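## Task

Set the black cylinder upright and centred on top of the blue cube. It must stay there without the robot holding it at the end.

## Robot and tools

Robot: two arms, left_arm and right_arm, each with six revolute joints and a parallel gripper. Either arm may be used. Loose objects can be nudged now and then, and a held part can get a brief tug.

Frame: all reported positions use one scene frame. The origin sits on the table surface midway between the arms. +z is up, +x points forward over the table, and left_arm is on the +y side. The names left and right refer to the arms, not to image sides. Arm bases may be tilted. Mounting plates and the metal frame behind the arms are fixed obstacles; a too close warning counts a plate and its side of the frame as part of that arm. Reported hand positions can be a little wrong, more so at long reach.

Gripper: fingers point along the gripper's +z and close along its y. end_effector_position is the spot between the finger pads, roughly 1 cm short of the tips.

Tool execute_actions, argument actions: a list holding one action, one wait, or nothing. An empty list sends nothing and returns the state plus pictures. Optional pictures: true adds camera images to any result.
An action is {"rows": [...], "steps": n}, n from 1 to 15 (default 15, minimum useful 7). Each step lasts 1/30 s and uses one row; if rows run out the last one repeats. Each row is a single flat list of 14 numbers covering both arms, always all 14 even if one arm stays still: left_arm waist, shoulder, elbow, wrist pitch, wrist yaw, wrist roll, opening, then the same seven for right_arm. The six joint values are absolute target angles in radians (as printed in Joint positions), not offsets. Ranges per arm: waist -2.880 to 2.880, shoulder 0.000 to 3.142, elbow 0.000 to 3.019, wrist pitch -1.693 to 1.571, wrist yaw -1.571 to 1.571, wrist roll -2.094 to 2.094. A target more than 0.019 rad beyond a range end, and further out than the current angle, makes the whole call refused, and nothing is sent. True ends may sit 0.019 rad either side of these; targets past the real end are clipped, and a result may report joint sent to its limit (possibly about an earlier action). Absence of that line proves nothing.
Opening is an absolute value from -1 (closed) to +1 (fully open, pad gap 0.094 m). Between the extremes the fingers go to where grip_measured would equal the commanded number. To hold something, command about 0.03 below its grip_measured for a firm grip, less of a gap for a gentler one.
A wait is {"steps": n}, n up to 300, sending nothing new; it returns once n steps have elapsed since the previous result, and writing time counts toward it.

Motion limits: each step the command sent to a joint stays within a fixed distance of its measured angle (waist 0.264, shoulder 0.32, elbow 0.276, wrist pitch 0.33, wrist yaw 0.186, wrist roll 0.522 rad), and if targets would move a gripper over 70 mm from where it is, all joints of that arm are scaled back. Far targets therefore take several actions. Results are taken 7 steps before an action ends; those steps run while the next reply is being written. Arms keep heading to the last row until everything has nearly stopped or a step is HELD; after that only a new action moves them further, though fingers finish opening or closing.

Result lines: the state line gives each gripper's position (m) and orientation quaternion wxyz. Joint positions and Joint velocities list each arm's six joints (rad, rad/s) followed by pad gap (m, m/s). grip_measured is finger opening on the command scale; each gripper's reading may be off by about 1 mm, consistently. joint command not followed means a clearance check altered or blocked joint targets on some steps; the rest was executed. HELD marks steps where the row, or part of it, was not sent. MOTOR HOT appears from 85 °C; at 100 °C an OVER-TEMPERATURE FAULT drops that arm and its grip until cooled. Holding loads heats motors, even while idle, so avoid long holds.

Tool zoom_image: camera (cam_head_left 896x504, cam_head_right 896x504, cam_left_wrist 504x504, cam_right_wrist 504x504) and region [x0, y0, x1, y1] in that camera's pixels from the top-left, at most 504 by 504. It returns a closer look at the latest image. Calibration (intrinsics, distortion, T_world_to_cam) is supplied; head cameras are pinhole+radial, wrist cameras fisheye and follow their arm.

Tool finished_scene, argument scene: the current scene's number. Replying with no tool call ends everything.

Avoid: dropping or knocking anything off the table (instant failure), letting the arms collide or push each other, slamming, slips and very hard pushes. Release the stacked object and move clear before finishing, since a stack that only stands because the gripper holds it fails. Smooth motion and low effort are preferred.

Each tool is called by a JSON object that holds its "fn" and its "kwargs", one argument or row to a line.

## Session

I'll start by looking at the scene.

{"fn": "execute_actions", "kwargs": {
  "actions": []
}}

Scene clock: 0.00 s of 4500.00 s.
left_arm: end_effector_position=(+0.5556, +0.6074, +0.1622) grip_measured=+0.313 end_effector_quat_wxyz=(-0.005, -0.246, +0.823, +0.511) | right_arm: end_effector_position=(+0.5046, -0.3216, +0.2563) grip_measured=-0.155 end_effector_quat_wxyz=(+0.381, -0.088, +0.920, +0.035)
Joint positions: left_arm=[ 0.215  2.56   1.815 -0.698 -1.142 -0.176  0.062] | right_arm=[-0.124  1.793  0.533  0.496 -0.048 -0.156  0.04 ]
Joint velocities: left_arm=[-0.005  0.005 -0.002 -0.007  0.022 -0.022 -0.001] | right_arm=[-0.005 -0.015  0.017 -0.002  0.022 -0.022 -0.   ]

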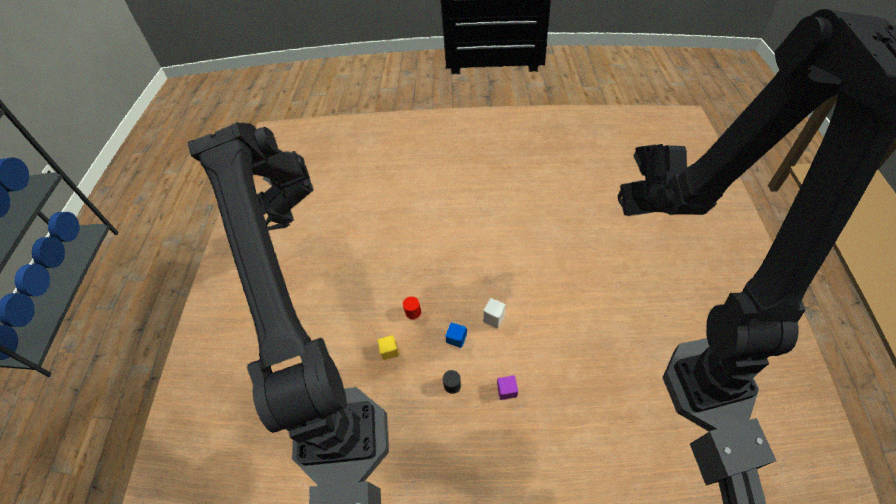

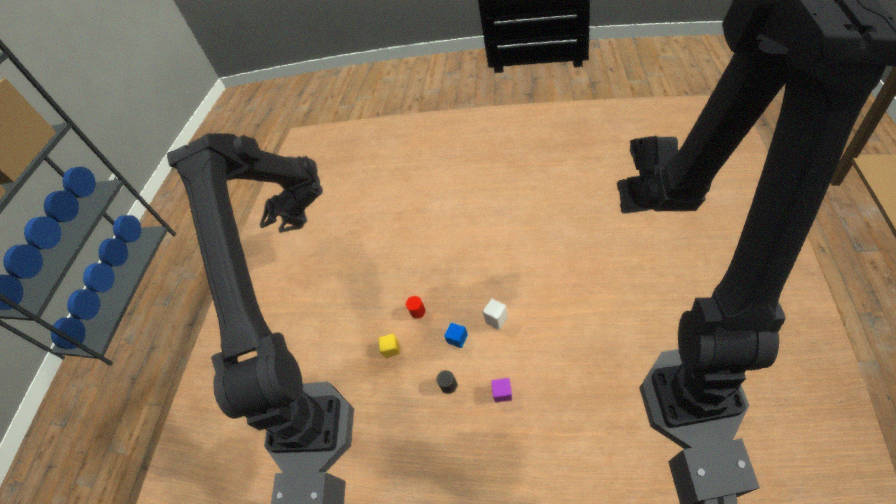

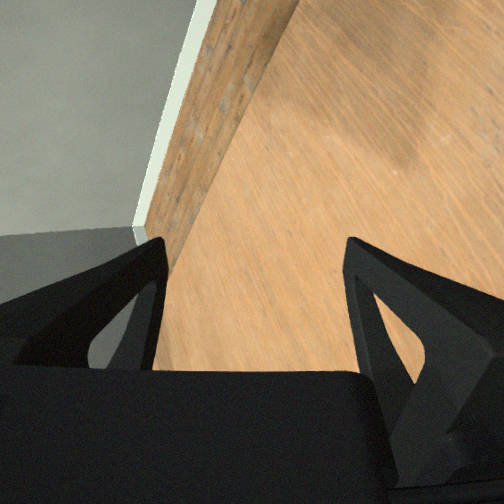

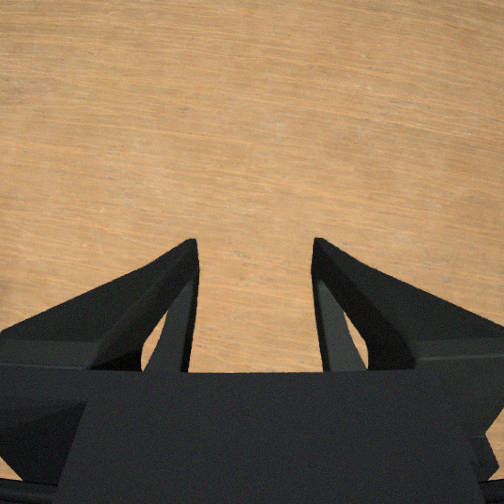

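{"fn": "zoom_image", "kwargs": {
  "camera": "cam_head_left",
  "region": [360, 280, 540, 410]
}}

{"fn": "zoom_image", "kwargs": {
  "camera": "cam_head_right",
  "region": [360, 280, 540, 410]
}}

Region (360, 280, 540, 410) of cam_head_left's 896x504 image, scaled by 2.800, with more detail than that image has.

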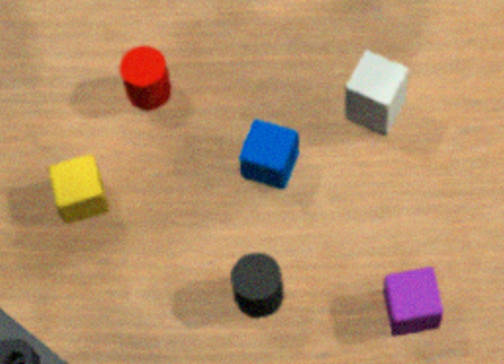

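Region (360, 280, 540, 410) of cam_head_right's 896x504 image, scaled by 2.800, with more detail than that image has.

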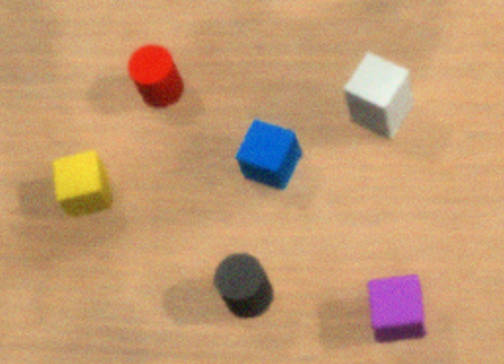

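{"fn": "execute_actions", "kwargs": {
  "actions": [
    {"rows": [[0.0, 2.3, 1.5, -0.68, -0.8, -0.1, 1.0, -0.124, 1.793, 0.533, 0.496, -0.048, -0.156, -0.155]], "steps": 15}
  ]
}}

Scene clock: 5.43 s of 4500.00 s.
left_arm: end_effector_position=(+0.5302, +0.4959, +0.1457) grip_measured=+1.000 end_effector_quat_wxyz=(-0.020, -0.171, +0.912, +0.373) | right_arm: end_effector_position=(+0.5046, -0.3217, +0.2563) grip_measured=-0.155 end_effector_quat_wxyz=(+0.381, -0.088, +0.920, +0.035)
Joint positions: left_arm=[ 0.106  2.416  1.558 -0.69  -0.84  -0.141  0.094] | right_arm=[-0.124  1.793  0.533  0.496 -0.048 -0.156  0.04 ]
Joint velocities: left_arm=[-0.747 -0.484 -0.657  0.002  0.505  0.154  0.   ] | right_arm=[ 0.005  0.005 -0.007  0.007  0.11  -0.051 -0.   ]
Steps of this call (steps 1 to 90: nothing new was sent; then 2.17 s passed at rest; steps 91 to 98: the first 8 steps of this action). Readings (joint positions):
91: left_arm=[0.212 2.553 1.801 -0.694 -1.107 -0.172] | right_arm=[-0.124 1.793 0.533 0.496 -0.048 -0.156]
92: left_arm=[0.208 2.534 1.765 -0.690 -1.066 -0.168] | right_arm=[-0.124 1.793 0.533 0.496 -0.048 -0.156]
94: left_arm=[0.186 2.489 1.682 -0.690 -0.981 -0.159] | right_arm=[-0.124 1.793 0.533 0.496 -0.048 -0.156]
98: the state above

{"fn": "execute_actions", "kwargs": {
  "actions": [
    {"rows": [[-0.4, 1.95, 1.3, -0.68, -0.3, 0.0, 1.0, -0.124, 1.793, 0.533, 0.496, -0.048, -0.156, -0.155]], "steps": 15}
  ]
}}

Scene clock: 5.93 s of 4500.00 s.
left_arm: end_effector_position=(+0.5546, +0.2911, +0.2201) grip_measured=+1.000 end_effector_quat_wxyz=(+0.054, -0.019, +0.972, +0.230) | right_arm: end_effector_position=(+0.5046, -0.3217, +0.2563) grip_measured=-0.155 end_effector_quat_wxyz=(+0.381, -0.088, +0.920, +0.035)
Joint positions: left_arm=[-0.189  2.171  1.374 -0.687 -0.55  -0.075  0.094] | right_arm=[-0.124  1.793  0.533  0.496 -0.048 -0.156  0.04 ]
Joint velocities: left_arm=[-0.777 -0.611 -0.286 -0.017  1.033  0.212  0.   ] | right_arm=[-0.024  0.005 -0.007  0.007  0.022 -0.037 -0.001]
Steps of this call (steps 1 to 7: the last 7 steps of your previous action; steps 8 to 15: the first 8 steps of this action). Readings (joint positions):
8: left_arm=[-0.055 2.318 1.493 -0.688 -0.775 -0.108] | right_arm=[-0.124 1.793 0.533 0.496 -0.048 -0.156]
9: left_arm=[-0.064 2.299 1.475 -0.687 -0.743 -0.103] | right_arm=[-0.124 1.793 0.533 0.496 -0.048 -0.156]
11: left_arm=[-0.097 2.255 1.431 -0.687 -0.682 -0.093] | right_arm=[-0.124 1.793 0.533 0.496 -0.048 -0.156]
15: the state above

{"fn": "execute_actions", "kwargs": {
  "actions": [
    {"rows": [[-0.7, 1.75, 0.95, -0.72, 0.0, 0.0, 1.0, -0.124, 1.793, 0.533, 0.496, -0.048, -0.156, -0.155]], "steps": 15}
  ]
}}

Scene clock: 6.43 s of 4500.00 s.
left_arm: end_effector_position=(+0.4073, +0.0106, +0.3138) grip_measured=+1.000 end_effector_quat_wxyz=(+0.077, +0.235, +0.968, -0.040) | right_arm: end_effector_position=(+0.5046, -0.3217, +0.2563) grip_measured=-0.155 end_effector_quat_wxyz=(+0.381, -0.088, +0.920, +0.035)
Joint positions: left_arm=[-0.632  1.807  1.065 -0.688 -0.037 -0.022  0.094] | right_arm=[-0.124  1.793  0.533  0.496 -0.048 -0.156  0.04 ]
Joint velocities: left_arm=[-1.031 -0.611 -1.116 -0.061  0.652  0.051  0.   ] | right_arm=[-0.024 -0.005 -0.002  0.002 -0.037 -0.037 -0.001]
Steps of this call (steps 1 to 7: the last 7 steps of your previous action; steps 8 to 15: the first 8 steps of this action). Readings (joint positions):
8: left_arm=[-0.412 1.992 1.299 -0.686 -0.279 -0.031] | right_arm=[-0.124 1.793 0.533 0.496 -0.048 -0.156]
9: left_arm=[-0.438 1.962 1.276 -0.686 -0.244 -0.030] | right_arm=[-0.124 1.793 0.533 0.496 -0.048 -0.156]
11: left_arm=[-0.499 1.903 1.214 -0.686 -0.172 -0.028] | right_arm=[-0.124 1.793 0.533 0.496 -0.048 -0.156]
15: the state above

{"fn": "execute_actions", "kwargs": {
  "actions": [
    {"steps": 25}
  ],
  "pictures": true
}}

Scene clock: 7.27 s of 4500.00 s.
left_arm: end_effector_position=(+0.3310, +0.0115, +0.2955) grip_measured=+1.000 end_effector_quat_wxyz=(+0.018, +0.278, +0.959, -0.043) | right_arm: end_effector_position=(+0.5046, -0.3217, +0.2563) grip_measured=-0.155 end_effector_quat_wxyz=(+0.381, -0.088, +0.920, +0.035)
Joint positions: left_arm=[-0.699  1.763  0.936 -0.717  0.    -0.007  0.094] | right_arm=[-0.124  1.793  0.533  0.496 -0.048 -0.156  0.04 ]
Joint velocities: left_arm=[-0.015 -0.015 -0.002  0.012 -0.037 -0.037  0.   ] | right_arm=[-0.005 -0.005 -0.002 -0.007  0.007 -0.022 -0.   ]
Kept back: nothing.
Steps of this call (steps 1 to 7: the last 7 steps of your previous action; steps 8 to 25: the robot went on to your last target). Readings (joint positions):
1: left_arm=[-0.665 1.788 1.026 -0.693 -0.017 -0.019] | right_arm=[-0.124 1.793 0.533 0.496 -0.048 -0.156]
2: left_arm=[-0.696 1.773 0.991 -0.699 -0.006 -0.016] | right_arm=[-0.124 1.793 0.533 0.496 -0.048 -0.156]
4: left_arm=[-0.737 1.763 0.949 -0.713 0.000 -0.011] | right_arm=[-0.124 1.793 0.533 0.496 -0.048 -0.156]
8: left_arm=[-0.731 1.763 0.936 -0.717 0.000 -0.007] | right_arm=[-0.124 1.793 0.533 0.496 -0.048 -0.156]
25: the state above
camera_calibration (this result's frames):
cam_left_wrist: T_world_to_cam=[[-0.529157, -0.84548, 0.0718085, 0.161202], [-0.6959, 0.480842, 0.533398, 0.0769693], [-0.485506, 0.23228, -0.842811, 0.531853], [0, 0, 0, 1]] pos_world=[0.397082, -0.0242558, 0.39562]
cam_right_wrist: T_world_to_cam=[[0.19896, -0.979962, -0.00940948, -0.412294], [-0.964345, -0.194061, -0.17994, 0.476531], [0.174509, 0.0448749, -0.983633, 0.302924], [0, 0, 0, 1]] pos_world=[0.488707, -0.32515, 0.379834]

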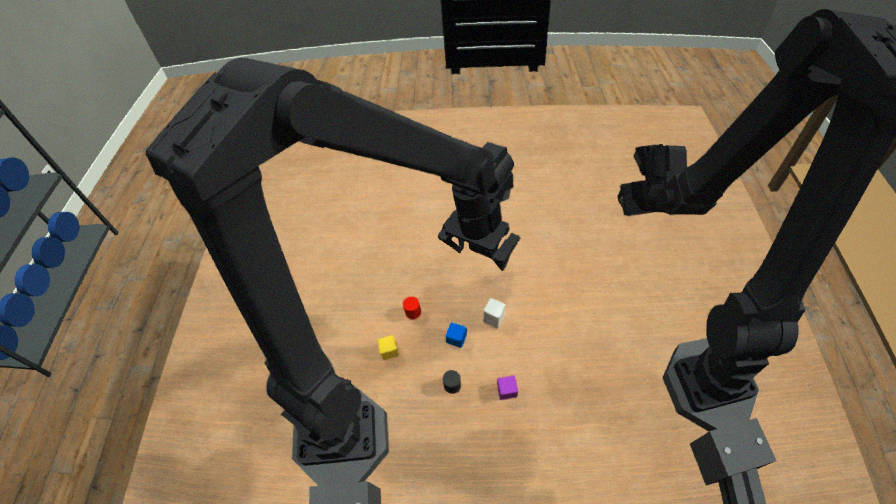

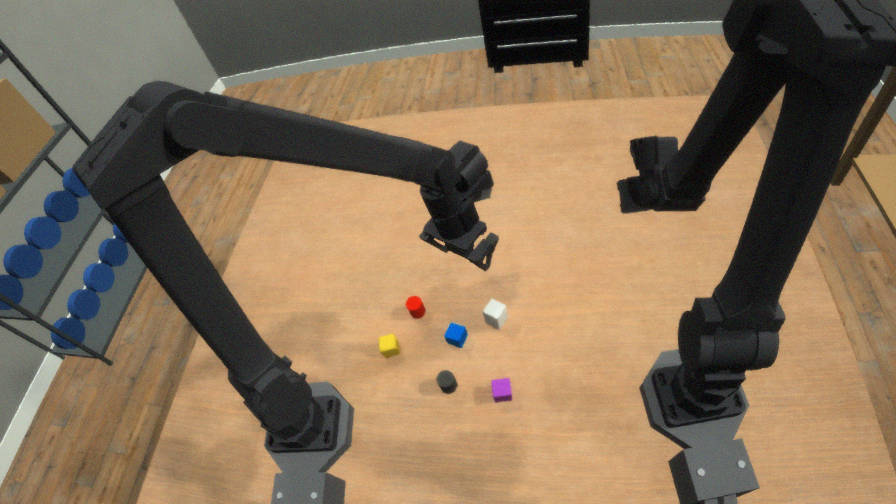

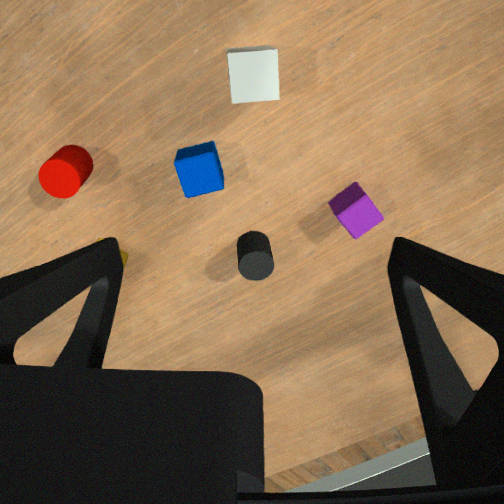

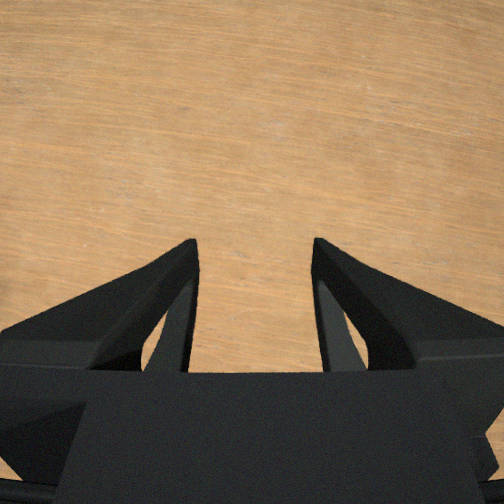

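{"fn": "zoom_image", "kwargs": {
  "camera": "cam_left_wrist",
  "region": [150, 120, 330, 300]
}}

Region (150, 120, 330, 300) of cam_left_wrist's 504x504 image, scaled by 2.800, with more detail than that image has.

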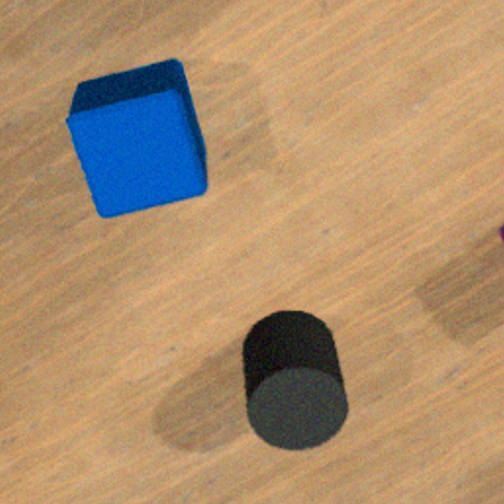

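{"fn": "execute_actions", "kwargs": {
  "actions": [
    {"rows": [[-0.703,1.758,0.94,-0.703,-0.002,0,1.0,-0.124,1.793,0.533,0.496,-0.048,-0.156,-0.155],[-0.708,1.773,0.918,-0.67,-0.005,0,1.0,-0.124,1.793,0.533,0.496,-0.048,-0.156,-0.155],[-0.715,1.794,0.89,-0.625,-0.01,0,1.0,-0.124,1.793,0.533,0.496,-0.048,-0.156,-0.155],[-0.723,1.817,0.858,-0.575,-0.015,0,1.0,-0.124,1.793,0.533,0.496,-0.048,-0.156,-0.155],[-0.731,1.84,0.826,-0.525,-0.02,0,1.0,-0.124,1.793,0.533,0.496,-0.048,-0.156,-0.155],[-0.739,1.863,0.794,-0.475,-0.025,0,1.0,-0.124,1.793,0.533,0.496,-0.048,-0.156,-0.155],[-0.747,1.886,0.762,-0.425,-0.03,0,1.0,-0.124,1.793,0.533,0.496,-0.048,-0.156,-0.155],[-0.755,1.909,0.73,-0.375,-0.035,0,1.0,-0.124,1.793,0.533,0.496,-0.048,-0.156,-0.155],[-0.763,1.932,0.698,-0.325,-0.04,0,1.0,-0.124,1.793,0.533,0.496,-0.048,-0.156,-0.155],[-0.771,1.956,0.666,-0.275,-0.045,0,1.0,-0.124,1.793,0.533,0.496,-0.048,-0.156,-0.155],[-0.779,1.979,0.634,-0.225,-0.05,0,1.0,-0.124,1.793,0.533,0.496,-0.048,-0.156,-0.155],[-0.787,2.002,0.602,-0.175,-0.055,0,1.0,-0.124,1.793,0.533,0.496,-0.048,-0.156,-0.155],[-0.795,2.025,0.57,-0.125,-0.06,0,1.0,-0.124,1.793,0.533,0.496,-0.048,-0.156,-0.155],[-0.803,2.046,0.542,-0.08,-0.065,0,1.0,-0.124,1.793,0.533,0.496,-0.048,-0.156,-0.155],[-0.808,2.062,0.52,-0.045,-0.068,0,1.0,-0.124,1.793,0.533,0.496,-0.048,-0.156,-0.155]], "steps": 15}
  ]
}}

{"fn": "execute_actions", "kwargs": {
  "actions": [
    {"steps": 22}
  ],
  "pictures": true
}}

Scene clock: 18.77 s of 4500.00 s.
left_arm: end_effector_position=(+0.3131, +0.0137, +0.2496) grip_measured=+1.000 end_effector_quat_wxyz=(+0.053, +0.286, +0.956, -0.041) | right_arm: end_effector_position=(+0.5046, -0.3217, +0.2563) grip_measured=-0.155 end_effector_quat_wxyz=(+0.381, -0.088, +0.920, +0.035)
Joint positions: left_arm=[-0.721  1.812  0.816 -0.484 -0.025 -0.007  0.094] | right_arm=[-0.124  1.793  0.533  0.496 -0.048 -0.156  0.04 ]
Joint velocities: left_arm=[-0.239  0.65  -0.808  1.219 -0.125 -0.022  0.   ] | right_arm=[-0.024 -0.015 -0.022  0.002 -0.095 -0.037  0.001]
Steps of this call (steps 1 to 15: the robot went on to your last target; steps 16 to 90: nothing new was sent; then 8.23 s passed at rest; steps 91 to 98: the first 8 steps of this action). Readings (joint positions):
91: left_arm=[-0.699 1.763 0.936 -0.717 0.000 -0.007] | right_arm=[-0.124 1.793 0.533 0.496 -0.048 -0.156]
92: left_arm=[-0.699 1.763 0.934 -0.711 0.000 -0.007] | right_arm=[-0.124 1.793 0.533 0.496 -0.048 -0.156]
94: left_arm=[-0.701 1.764 0.914 -0.659 -0.007 -0.007] | right_arm=[-0.124 1.793 0.533 0.496 -0.048 -0.156]
98: the state above

Scene clock: 19.50 s of 4500.00 s.
left_arm: end_effector_position=(+0.1762, +0.0768, +0.1292) grip_measured=+1.000 end_effector_quat_wxyz=(-0.007, +0.332, +0.943, -0.000) | right_arm: end_effector_position=(+0.5046, -0.3217, +0.2563) grip_measured=-0.155 end_effector_quat_wxyz=(+0.381, -0.088, +0.920, +0.035)
Joint positions: left_arm=[-0.808  2.083  0.517 -0.057 -0.063 -0.006  0.094] | right_arm=[-0.124  1.793  0.533  0.496 -0.048 -0.156  0.04 ]
Joint velocities: left_arm=[-0.005 -0.015  0.007 -0.002  0.007  0.007  0.   ] | right_arm=[-0.005 -0.015 -0.022 -0.007 -0.066  0.022 -0.001]
Kept back: nothing.
Steps of this call (steps 1 to 7: the last 7 steps of your previous action; steps 8 to 22: the robot went on to your last target). Readings (joint positions):
1: left_arm=[-0.729 1.836 0.786 -0.442 -0.029 -0.007] | right_arm=[-0.124 1.793 0.533 0.496 -0.048 -0.156]
2: left_arm=[-0.738 1.863 0.755 -0.398 -0.034 -0.007] | right_arm=[-0.124 1.793 0.533 0.496 -0.048 -0.156]
4: left_arm=[-0.758 1.925 0.685 -0.299 -0.044 -0.007] | right_arm=[-0.124 1.793 0.533 0.496 -0.048 -0.156]
8: left_arm=[-0.798 2.051 0.545 -0.114 -0.061 -0.007] | right_arm=[-0.124 1.793 0.533 0.496 -0.048 -0.156]
22: the state above
camera_calibration (this result's frames):
cam_left_wrist: T_world_to_cam=[[-0.621102, -0.783722, 0.00351887, 0.16679], [-0.629334, 0.501415, 0.593736, 0.00541224], [-0.467088, 0.366556, -0.804652, 0.282901], [0, 0, 0, 1]] pos_world=[0.239139, 0.0243041, 0.223837]
cam_right_wrist: T_world_to_cam=[[0.19896, -0.979962, -0.00940948, -0.412294], [-0.964345, -0.194061, -0.17994, 0.476531], [0.174509, 0.0448749, -0.983633, 0.302924], [0, 0, 0, 1]] pos_world=[0.488707, -0.32515, 0.379834]

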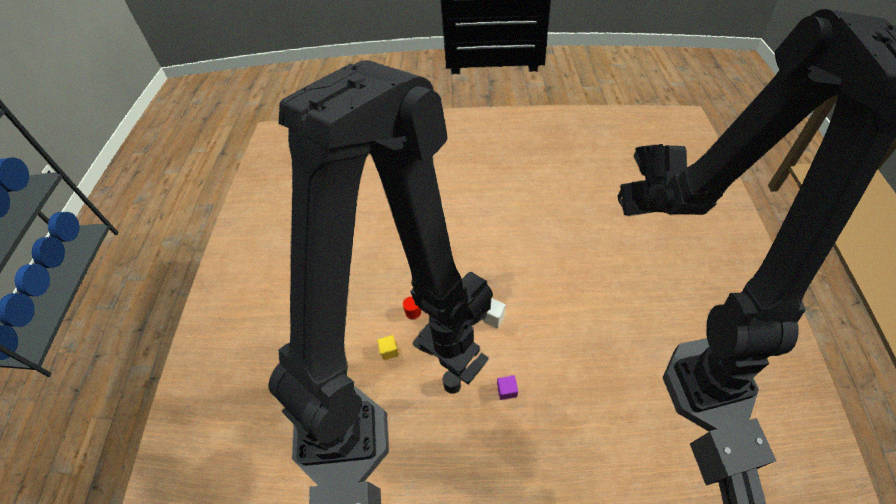

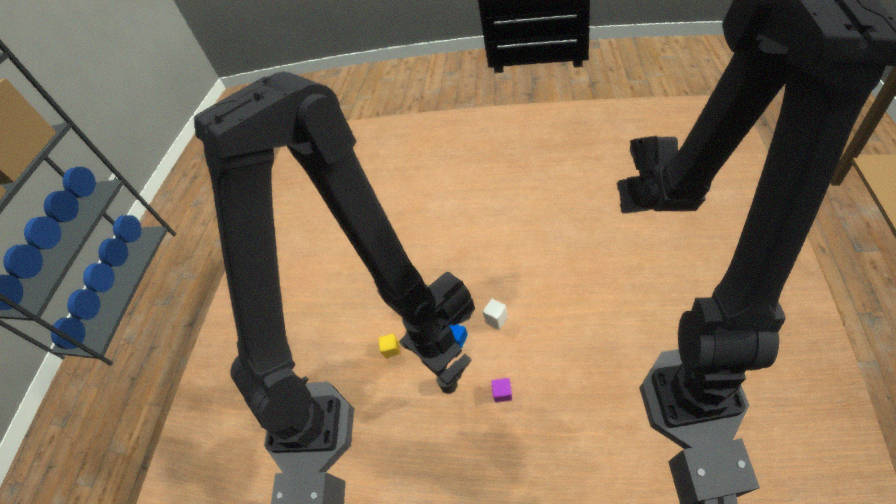

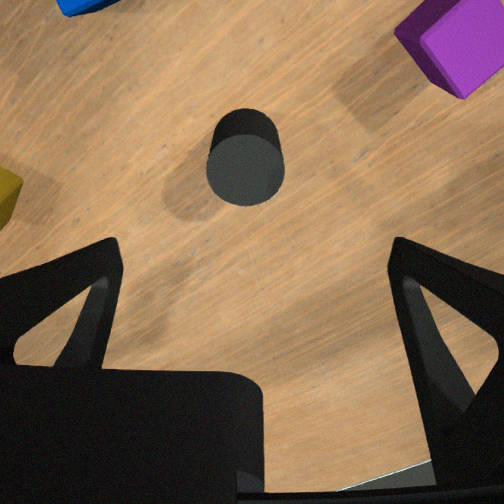

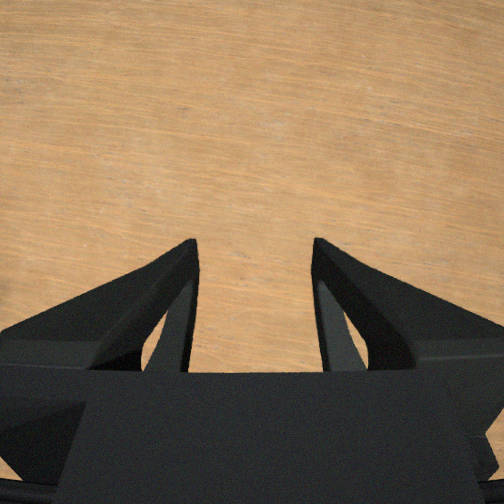

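{"fn": "zoom_image", "kwargs": {
  "camera": "cam_left_wrist",
  "region": [180, 90, 320, 230]
}}

Region (180, 90, 320, 230) of cam_left_wrist's 504x504 image, scaled by 3.600, with more detail than that image has.

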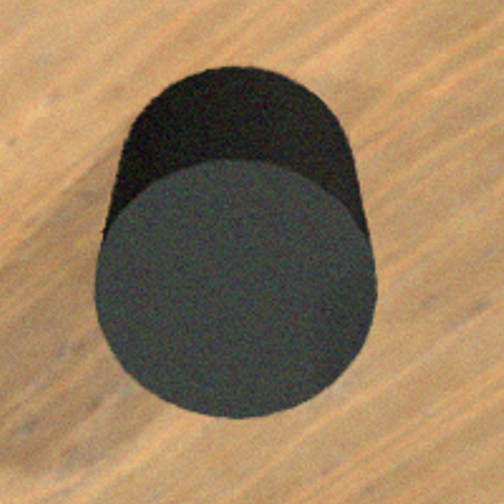

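{"fn": "execute_actions", "kwargs": {
  "actions": [
    {"rows": [[-0.807,2.07,0.522,-0.04,-0.069,0,1.0,-0.124,1.793,0.533,0.496,-0.048,-0.156,-0.155],[-0.805,2.083,0.526,-0.03,-0.07,0,1.0,-0.124,1.793,0.533,0.496,-0.048,-0.156,-0.155],[-0.803,2.1,0.531,-0.017,-0.071,0,1.0,-0.124,1.793,0.533,0.496,-0.048,-0.156,-0.155],[-0.801,2.119,0.536,-0.003,-0.072,0,1.0,-0.124,1.793,0.533,0.496,-0.048,-0.156,-0.155],[-0.799,2.138,0.541,0.011,-0.073,0,1.0,-0.124,1.793,0.533,0.496,-0.048,-0.156,-0.155],[-0.796,2.157,0.546,0.025,-0.074,0,1.0,-0.124,1.793,0.533,0.496,-0.048,-0.156,-0.155],[-0.794,2.176,0.552,0.039,-0.075,0,1.0,-0.124,1.793,0.533,0.496,-0.048,-0.156,-0.155],[-0.792,2.195,0.558,0.053,-0.075,0,1.0,-0.124,1.793,0.533,0.496,-0.048,-0.156,-0.155],[-0.79,2.214,0.564,0.067,-0.075,0,1.0,-0.124,1.793,0.533,0.496,-0.048,-0.156,-0.155],[-0.788,2.233,0.57,0.081,-0.075,0,1.0,-0.124,1.793,0.533,0.496,-0.048,-0.156,-0.155],[-0.786,2.252,0.576,0.095,-0.075,0,1.0,-0.124,1.793,0.533,0.496,-0.048,-0.156,-0.155],[-0.783,2.271,0.582,0.109,-0.075,0,1.0,-0.124,1.793,0.533,0.496,-0.048,-0.156,-0.155],[-0.781,2.29,0.588,0.123,-0.075,0,1.0,-0.124,1.793,0.533,0.496,-0.048,-0.156,-0.155],[-0.779,2.309,0.594,0.137,-0.075,0,1.0,-0.124,1.793,0.533,0.496,-0.048,-0.156,-0.155],[-0.777,2.328,0.6,0.151,-0.075,0,1.0,-0.124,1.793,0.533,0.496,-0.048,-0.156,-0.155]], "steps": 15}
  ]
}}

{"fn": "execute_actions", "kwargs": {
  "actions": [
    {"rows": [[-0.775,2.346,0.606,0.164,-0.075,0,1.0,-0.124,1.793,0.533,0.496,-0.048,-0.156,-0.155],[-0.773,2.363,0.611,0.176,-0.075,0,1.0,-0.124,1.793,0.533,0.496,-0.048,-0.156,-0.155],[-0.771,2.378,0.616,0.187,-0.075,0,1.0,-0.124,1.793,0.533,0.496,-0.048,-0.156,-0.155],[-0.769,2.392,0.62,0.197,-0.075,0,1.0,-0.124,1.793,0.533,0.496,-0.048,-0.156,-0.155],[-0.768,2.404,0.624,0.206,-0.075,0,1.0,-0.124,1.793,0.533,0.496,-0.048,-0.156,-0.155],[-0.767,2.414,0.628,0.214,-0.075,0,1.0,-0.124,1.793,0.533,0.496,-0.048,-0.156,-0.155],[-0.766,2.423,0.631,0.22,-0.075,0,1.0,-0.124,1.793,0.533,0.496,-0.048,-0.156,-0.155],[-0.765,2.43,0.633,0.225,-0.075,0,1.0,-0.124,1.793,0.533,0.496,-0.048,-0.156,-0.155],[-0.764,2.435,0.635,0.229,-0.075,0,1.0,-0.124,1.793,0.533,0.496,-0.048,-0.156,-0.155],[-0.764,2.438,0.636,0.232,-0.075,0,1.0,-0.124,1.793,0.533,0.496,-0.048,-0.156,-0.155],[-0.764,2.44,0.636,0.233,-0.075,0,1.0,-0.124,1.793,0.533,0.496,-0.048,-0.156,-0.155]], "steps": 15}
  ]
}}

{"fn": "execute_actions", "kwargs": {
  "actions": [
    {"steps": 12}
  ],
  "pictures": true
}}

Scene clock: 24.60 s of 4500.00 s.
left_arm: end_effector_position=(+0.1876, +0.0687, +0.1172) grip_measured=+1.000 end_effector_quat_wxyz=(+0.014, +0.330, +0.944, -0.004) | right_arm: end_effector_position=(+0.5046, -0.3217, +0.2563) grip_measured=-0.155 end_effector_quat_wxyz=(+0.381, -0.088, +0.920, +0.035)
Joint positions: left_arm=[-0.806  2.132  0.538  0.012 -0.07  -0.006  0.094] | right_arm=[-0.124  1.793  0.533  0.496 -0.048 -0.156  0.04 ]
Joint velocities: left_arm=[ 0.044  0.571  0.217  0.408 -0.022  0.022  0.   ] | right_arm=[-0.015 -0.005  0.007 -0.012 -0.022  0.037 -0.   ]
Steps of this call (steps 1 to 30: the robot went on to your last target; steps 31 to 90: nothing new was sent; then 1.83 s passed at rest; steps 91 to 98: the first 8 steps of this action). Readings (joint positions):
91: left_arm=[-0.808 2.083 0.517 -0.057 -0.064 -0.006] | right_arm=[-0.124 1.793 0.533 0.496 -0.048 -0.156]
92: left_arm=[-0.808 2.083 0.517 -0.055 -0.064 -0.006] | right_arm=[-0.124 1.793 0.533 0.496 -0.048 -0.156]
94: left_arm=[-0.808 2.085 0.518 -0.040 -0.066 -0.006] | right_arm=[-0.124 1.793 0.533 0.496 -0.048 -0.156]
98: the state above

Scene clock: 25.10 s of 4500.00 s.
left_arm: end_effector_position=(+0.1862, +0.0739, +0.0441) grip_measured=+1.000 end_effector_quat_wxyz=(+0.009, +0.316, +0.949, -0.003) | right_arm: end_effector_position=(+0.5046, -0.3217, +0.2563) grip_measured=-0.155 end_effector_quat_wxyz=(+0.381, -0.088, +0.920, +0.035)
Joint positions: left_arm=[-0.775  2.408  0.622  0.196 -0.07  -0.006  0.094] | right_arm=[-0.124  1.793  0.533  0.496 -0.048 -0.156  0.04 ]
Joint velocities: left_arm=[ 0.005  0.288  0.066  0.208  0.007 -0.037  0.   ] | right_arm=[-0.005 -0.015  0.002  0.007 -0.037 -0.051  0.   ]
Steps of this call (steps 1 to 7: the last 7 steps of your previous action; steps 8 to 15: the first 8 steps of this action). Readings (joint positions):
8: left_arm=[-0.788 2.302 0.590 0.122 -0.070 -0.006] | right_arm=[-0.124 1.793 0.533 0.496 -0.048 -0.156]
9: left_arm=[-0.785 2.321 0.595 0.135 -0.070 -0.006] | right_arm=[-0.124 1.793 0.533 0.496 -0.048 -0.156]
11: left_arm=[-0.781 2.356 0.606 0.159 -0.070 -0.006] | right_arm=[-0.124 1.793 0.533 0.496 -0.048 -0.156]
15: the state above

Scene clock: 25.50 s of 4500.00 s.
left_arm: end_effector_position=(+0.1866, +0.0739, +0.0378) grip_measured=+1.000 end_effector_quat_wxyz=(+0.012, +0.314, +0.949, -0.004) | right_arm: end_effector_position=(+0.5046, -0.3217, +0.2563) grip_measured=-0.155 end_effector_quat_wxyz=(+0.381, -0.088, +0.920, +0.035)
Joint positions: left_arm=[-0.773  2.431  0.629  0.218 -0.07  -0.006  0.094] | right_arm=[-0.124  1.793  0.533  0.496 -0.048 -0.156  0.04 ]
Joint velocities: left_arm=[-0.015 -0.005 -0.012 -0.007 -0.022 -0.066  0.   ] | right_arm=[ 0.005 -0.015 -0.002  0.027  0.022 -0.007  0.   ]
Kept back: nothing.
Steps of this call (steps 1 to 7: the last 7 steps of your previous action; steps 8 to 12: the robot went on to your last target). Readings (joint positions):
1: left_arm=[-0.774 2.416 0.624 0.202 -0.070 -0.006] | right_arm=[-0.124 1.793 0.533 0.496 -0.048 -0.156]
2: left_arm=[-0.773 2.423 0.627 0.207 -0.070 -0.006] | right_arm=[-0.124 1.793 0.533 0.496 -0.048 -0.156]
4: left_arm=[-0.773 2.430 0.629 0.213 -0.070 -0.006] | right_arm=[-0.124 1.793 0.533 0.496 -0.048 -0.156]
8: left_arm=[-0.773 2.431 0.629 0.217 -0.070 -0.006] | right_arm=[-0.124 1.793 0.533 0.496 -0.048 -0.156]
12: the state above
camera_calibration (this result's frames):
cam_left_wrist: T_world_to_cam=[[-0.590818, -0.806803, -0.00182165, 0.167566], [-0.667009, 0.487175, 0.563702, 0.0769138], [-0.453909, 0.33426, -0.825976, 0.215983], [0, 0, 0, 1]] pos_world=[0.24834, 0.025528, 0.135346]
cam_right_wrist: T_world_to_cam=[[0.19896, -0.979962, -0.00940948, -0.412294], [-0.964345, -0.194061, -0.17994, 0.476531], [0.174509, 0.0448749, -0.983633, 0.302924], [0, 0, 0, 1]] pos_world=[0.488707, -0.32515, 0.379834]

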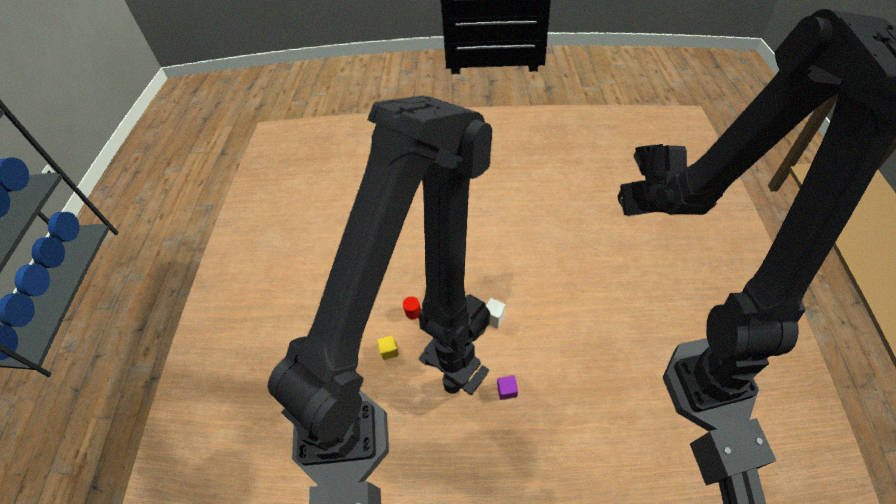

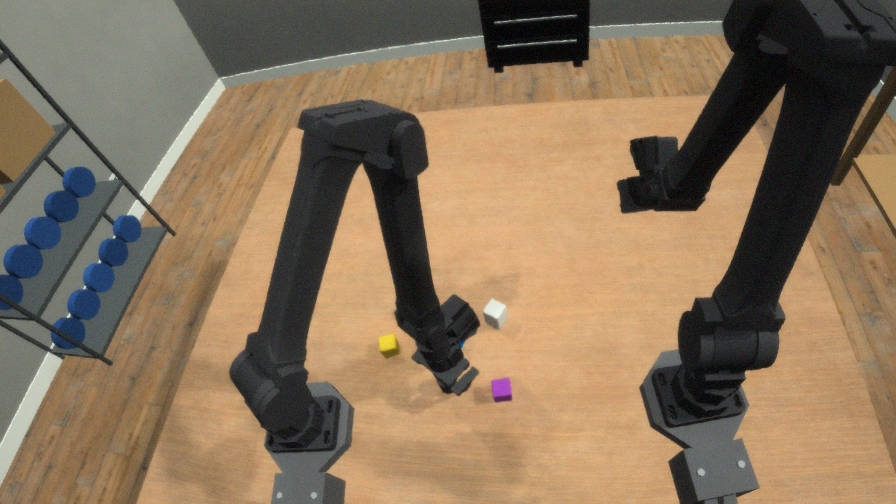

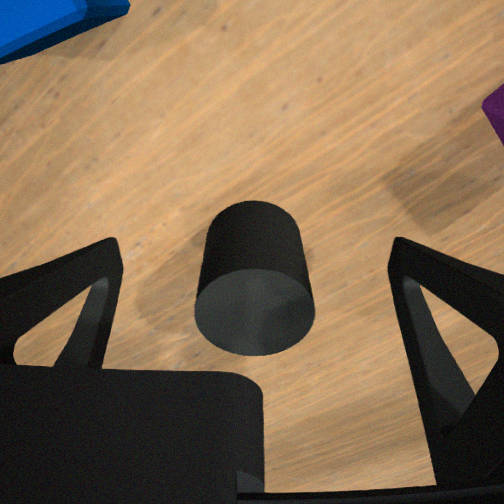

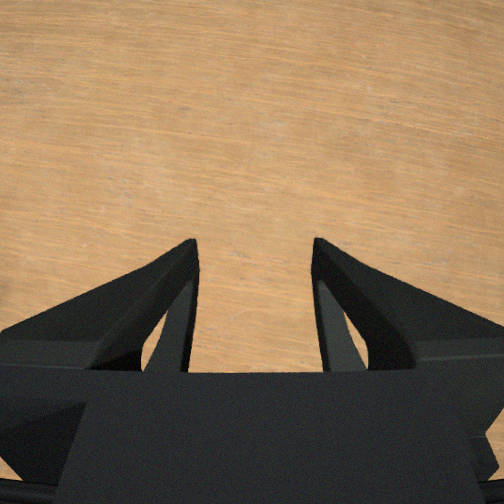

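{"fn": "execute_actions", "kwargs": {
  "actions": [
    {"rows": [[-0.764,2.45,0.639,0.235,-0.075,0,0.9,-0.124,1.793,0.533,0.496,-0.048,-0.156,-0.155],[-0.764,2.458,0.641,0.237,-0.075,0,0.8,-0.124,1.793,0.533,0.496,-0.048,-0.156,-0.155],[-0.764,2.466,0.643,0.238,-0.075,0,0.7,-0.124,1.793,0.533,0.496,-0.048,-0.156,-0.155],[-0.764,2.473,0.645,0.24,-0.075,0,0.6,-0.124,1.793,0.533,0.496,-0.048,-0.156,-0.155],[-0.764,2.479,0.647,0.241,-0.075,0,0.5,-0.124,1.793,0.533,0.496,-0.048,-0.156,-0.155],[-0.764,2.484,0.649,0.242,-0.075,0,0.4,-0.124,1.793,0.533,0.496,-0.048,-0.156,-0.155],[-0.764,2.487,0.65,0.243,-0.075,0,0.3,-0.124,1.793,0.533,0.496,-0.048,-0.156,-0.155],[-0.764,2.489,0.65,0.243,-0.075,0,0.2,-0.124,1.793,0.533,0.496,-0.048,-0.156,-0.155],[-0.764,2.489,0.65,0.243,-0.075,0,0.1,-0.124,1.793,0.533,0.496,-0.048,-0.156,-0.155]], "steps": 15}
  ]
}}

{"fn": "execute_actions", "kwargs": {
  "actions": [
    {"steps": 8}
  ],
  "pictures": true
}}

Scene clock: 27.30 s of 4500.00 s.
left_arm: end_effector_position=(+0.1844, +0.0748, +0.0279) grip_measured=+0.253 end_effector_quat_wxyz=(+0.008, +0.314, +0.949, -0.002) | right_arm: end_effector_position=(+0.5046, -0.3217, +0.2563) grip_measured=-0.155 end_effector_quat_wxyz=(+0.381, -0.088, +0.920, +0.035)
Joint positions: left_arm=[-0.773  2.466  0.644  0.228 -0.07  -0.006  0.059] | right_arm=[-0.124  1.793  0.533  0.496 -0.048 -0.156  0.04 ]
Joint velocities: left_arm=[-0.005  0.181  0.042  0.012 -0.022  0.007 -0.103] | right_arm=[-0.005 -0.005 -0.002  0.002  0.007 -0.022 -0.   ]
Steps of this call (steps 1 to 30: the robot went on to your last target; steps 31 to 46: nothing new was sent; steps 47 to 54: the first 8 steps of this action). Readings (joint positions):
47: left_arm=[-0.773 2.431 0.629 0.218 -0.070 -0.006] | right_arm=[-0.124 1.793 0.533 0.496 -0.048 -0.156]
48: left_arm=[-0.773 2.432 0.630 0.219 -0.070 -0.006] | right_arm=[-0.124 1.793 0.533 0.496 -0.048 -0.156]
50: left_arm=[-0.773 2.439 0.634 0.222 -0.070 -0.006] | right_arm=[-0.124 1.793 0.533 0.496 -0.048 -0.156]
54: the state above

Scene clock: 27.57 s of 4500.00 s.
left_arm: end_effector_position=(+0.1798, +0.0779, +0.0242) grip_measured=+0.102 end_effector_quat_wxyz=(+0.001, +0.315, +0.949, -0.000) | right_arm: end_effector_position=(+0.5046, -0.3217, +0.2563) grip_measured=-0.155 end_effector_quat_wxyz=(+0.381, -0.088, +0.920, +0.035)
Joint positions: left_arm=[-0.773  2.48   0.645  0.228 -0.07  -0.006  0.052] | right_arm=[-0.124  1.793  0.533  0.496 -0.048 -0.156  0.04 ]
Joint velocities: left_arm=[-0.015 -0.005 -0.012  0.002  0.051 -0.037  0.001] | right_arm=[-0.015 -0.005  0.007 -0.002  0.007  0.037 -0.   ]
Kept back: nothing.
Steps of this call (steps 1 to 7: the last 7 steps of your previous action; step 8: the robot went on to your last target). Readings (joint positions):
1: left_arm=[-0.773 2.471 0.645 0.228 -0.070 -0.006] | right_arm=[-0.124 1.793 0.533 0.496 -0.048 -0.156]
2: left_arm=[-0.773 2.475 0.645 0.228 -0.070 -0.006] | right_arm=[-0.124 1.793 0.533 0.496 -0.048 -0.156]
4: left_arm=[-0.773 2.480 0.645 0.228 -0.070 -0.006] | right_arm=[-0.124 1.793 0.533 0.496 -0.048 -0.156]
8: the state above
camera_calibration (this result's frames):
cam_left_wrist: T_world_to_cam=[[-0.592092, -0.805868, -0.00213712, 0.166877], [-0.656179, 0.480569, 0.581792, 0.0762192], [-0.467821, 0.345877, -0.813335, 0.201608], [0, 0, 0, 1]] pos_world=[0.243136, 0.0281205, 0.119988]
cam_right_wrist: T_world_to_cam=[[0.19896, -0.979962, -0.00940948, -0.412294], [-0.964345, -0.194061, -0.17994, 0.476531], [0.174509, 0.0448749, -0.983633, 0.302924], [0, 0, 0, 1]] pos_world=[0.488707, -0.32515, 0.379834]

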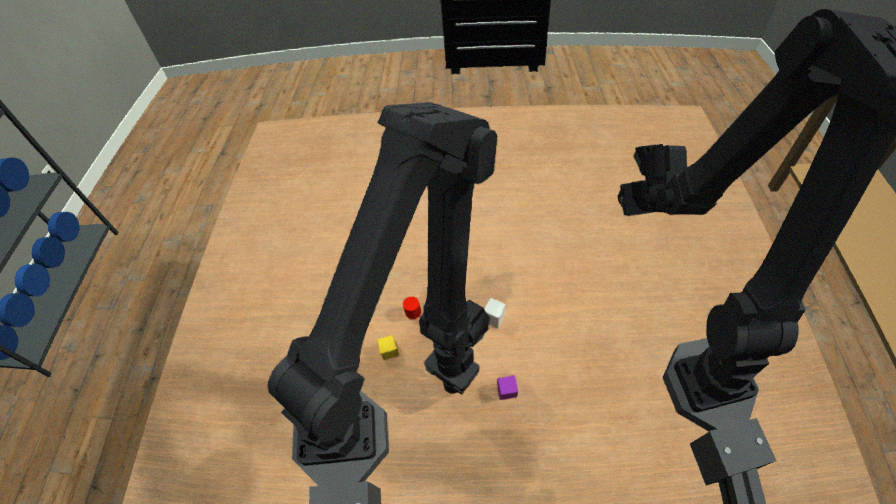

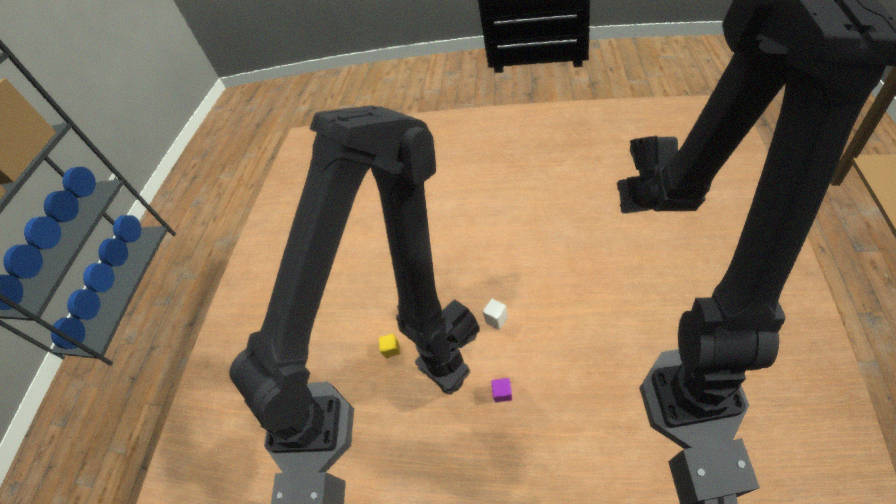

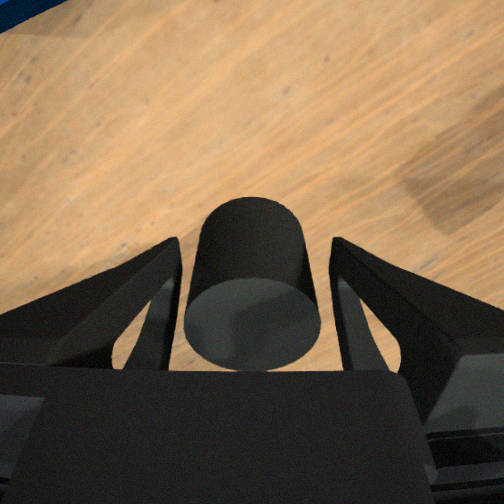

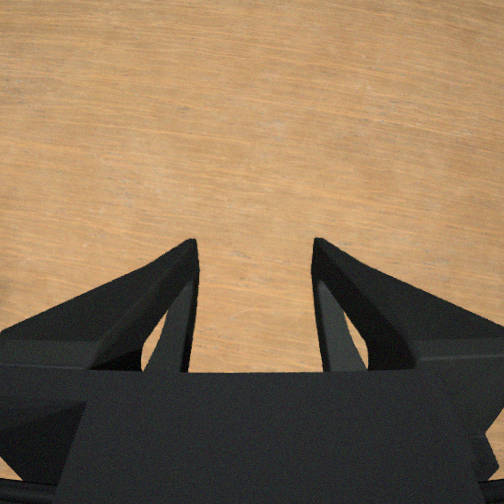

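{"fn": "execute_actions", "kwargs": {
  "actions": [
    {"rows": [[-0.764,2.489,0.65,0.243,-0.075,0,0.05,-0.124,1.793,0.533,0.496,-0.048,-0.156,-0.155],[-0.764,2.489,0.65,0.243,-0.075,0,0.0,-0.124,1.793,0.533,0.496,-0.048,-0.156,-0.155],[-0.764,2.489,0.65,0.243,-0.075,0,-0.05,-0.124,1.793,0.533,0.496,-0.048,-0.156,-0.155],[-0.764,2.489,0.65,0.243,-0.075,0,-0.09,-0.124,1.793,0.533,0.496,-0.048,-0.156,-0.155],[-0.764,2.489,0.65,0.243,-0.075,0,-0.12,-0.124,1.793,0.533,0.496,-0.048,-0.156,-0.155],[-0.764,2.489,0.65,0.243,-0.075,0,-0.145,-0.124,1.793,0.533,0.496,-0.048,-0.156,-0.155],[-0.764,2.489,0.65,0.243,-0.075,0,-0.165,-0.124,1.793,0.533,0.496,-0.048,-0.156,-0.155],[-0.764,2.489,0.65,0.243,-0.075,0,-0.18,-0.124,1.793,0.533,0.496,-0.048,-0.156,-0.155],[-0.764,2.489,0.65,0.243,-0.075,0,-0.195,-0.124,1.793,0.533,0.496,-0.048,-0.156,-0.155]], "steps": 12}
  ]
}}

{"fn": "execute_actions", "kwargs": {
  "actions": [
    {"steps": 8}
  ]
}}

Scene clock: 28.30 s of 4500.00 s.
left_arm: end_effector_position=(+0.1798, +0.0779, +0.0242) grip_measured=-0.102 end_effector_quat_wxyz=(+0.001, +0.315, +0.949, -0.000) | right_arm: end_effector_position=(+0.5046, -0.3217, +0.2563) grip_measured=-0.155 end_effector_quat_wxyz=(+0.381, -0.088, +0.920, +0.035)
Joint positions: left_arm=[-0.773  2.48   0.645  0.228 -0.07  -0.006  0.042] | right_arm=[-0.124  1.793  0.533  0.496 -0.048 -0.156  0.04 ]
Joint velocities: left_arm=[ 0.005  0.005 -0.002  0.012  0.007 -0.081 -0.033] | right_arm=[-0.015 -0.005 -0.002 -0.002  0.007  0.037  0.   ]
Steps of this call (steps 1 to 17: the robot went on to your last target; steps 18 to 22: the first 5 steps of this action). Readings (joint positions):
18: left_arm=[-0.773 2.480 0.645 0.228 -0.070 -0.006] | right_arm=[-0.124 1.793 0.533 0.496 -0.048 -0.156]
19: left_arm=[-0.773 2.480 0.645 0.228 -0.070 -0.006] | right_arm=[-0.124 1.793 0.533 0.496 -0.048 -0.156]
21: left_arm=[-0.773 2.480 0.645 0.228 -0.070 -0.006] | right_arm=[-0.124 1.793 0.533 0.496 -0.048 -0.156]
22: the state above

Scene clock: 28.57 s of 4500.00 s.
left_arm: end_effector_position=(+0.1798, +0.0780, +0.0242) grip_measured=-0.178 end_effector_quat_wxyz=(+0.001, +0.315, +0.949, +0.000) | right_arm: end_effector_position=(+0.5046, -0.3217, +0.2563) grip_measured=-0.155 end_effector_quat_wxyz=(+0.381, -0.088, +0.920, +0.035)
Joint positions: left_arm=[-0.773  2.48   0.645  0.228 -0.071 -0.006  0.039] | right_arm=[-0.124  1.793  0.533  0.496 -0.048 -0.156  0.04 ]
Joint velocities: left_arm=[ 0.005 -0.005 -0.017 -0.007  0.007 -0.022  0.001] | right_arm=[-0.015  0.005  0.002 -0.017 -0.037  0.037 -0.001]
Kept back: nothing.
Steps of this call (steps 1 to 7: the last 7 steps of your previous action; step 8: the robot went on to your last target). Readings (joint positions):
1: left_arm=[-0.773 2.480 0.645 0.228 -0.070 -0.006] | right_arm=[-0.124 1.793 0.533 0.496 -0.048 -0.156]
2: left_arm=[-0.773 2.480 0.645 0.228 -0.071 -0.006] | right_arm=[-0.124 1.793 0.533 0.496 -0.048 -0.156]
4: left_arm=[-0.773 2.480 0.645 0.228 -0.071 -0.006] | right_arm=[-0.124 1.793 0.533 0.496 -0.048 -0.156]
8: the state above


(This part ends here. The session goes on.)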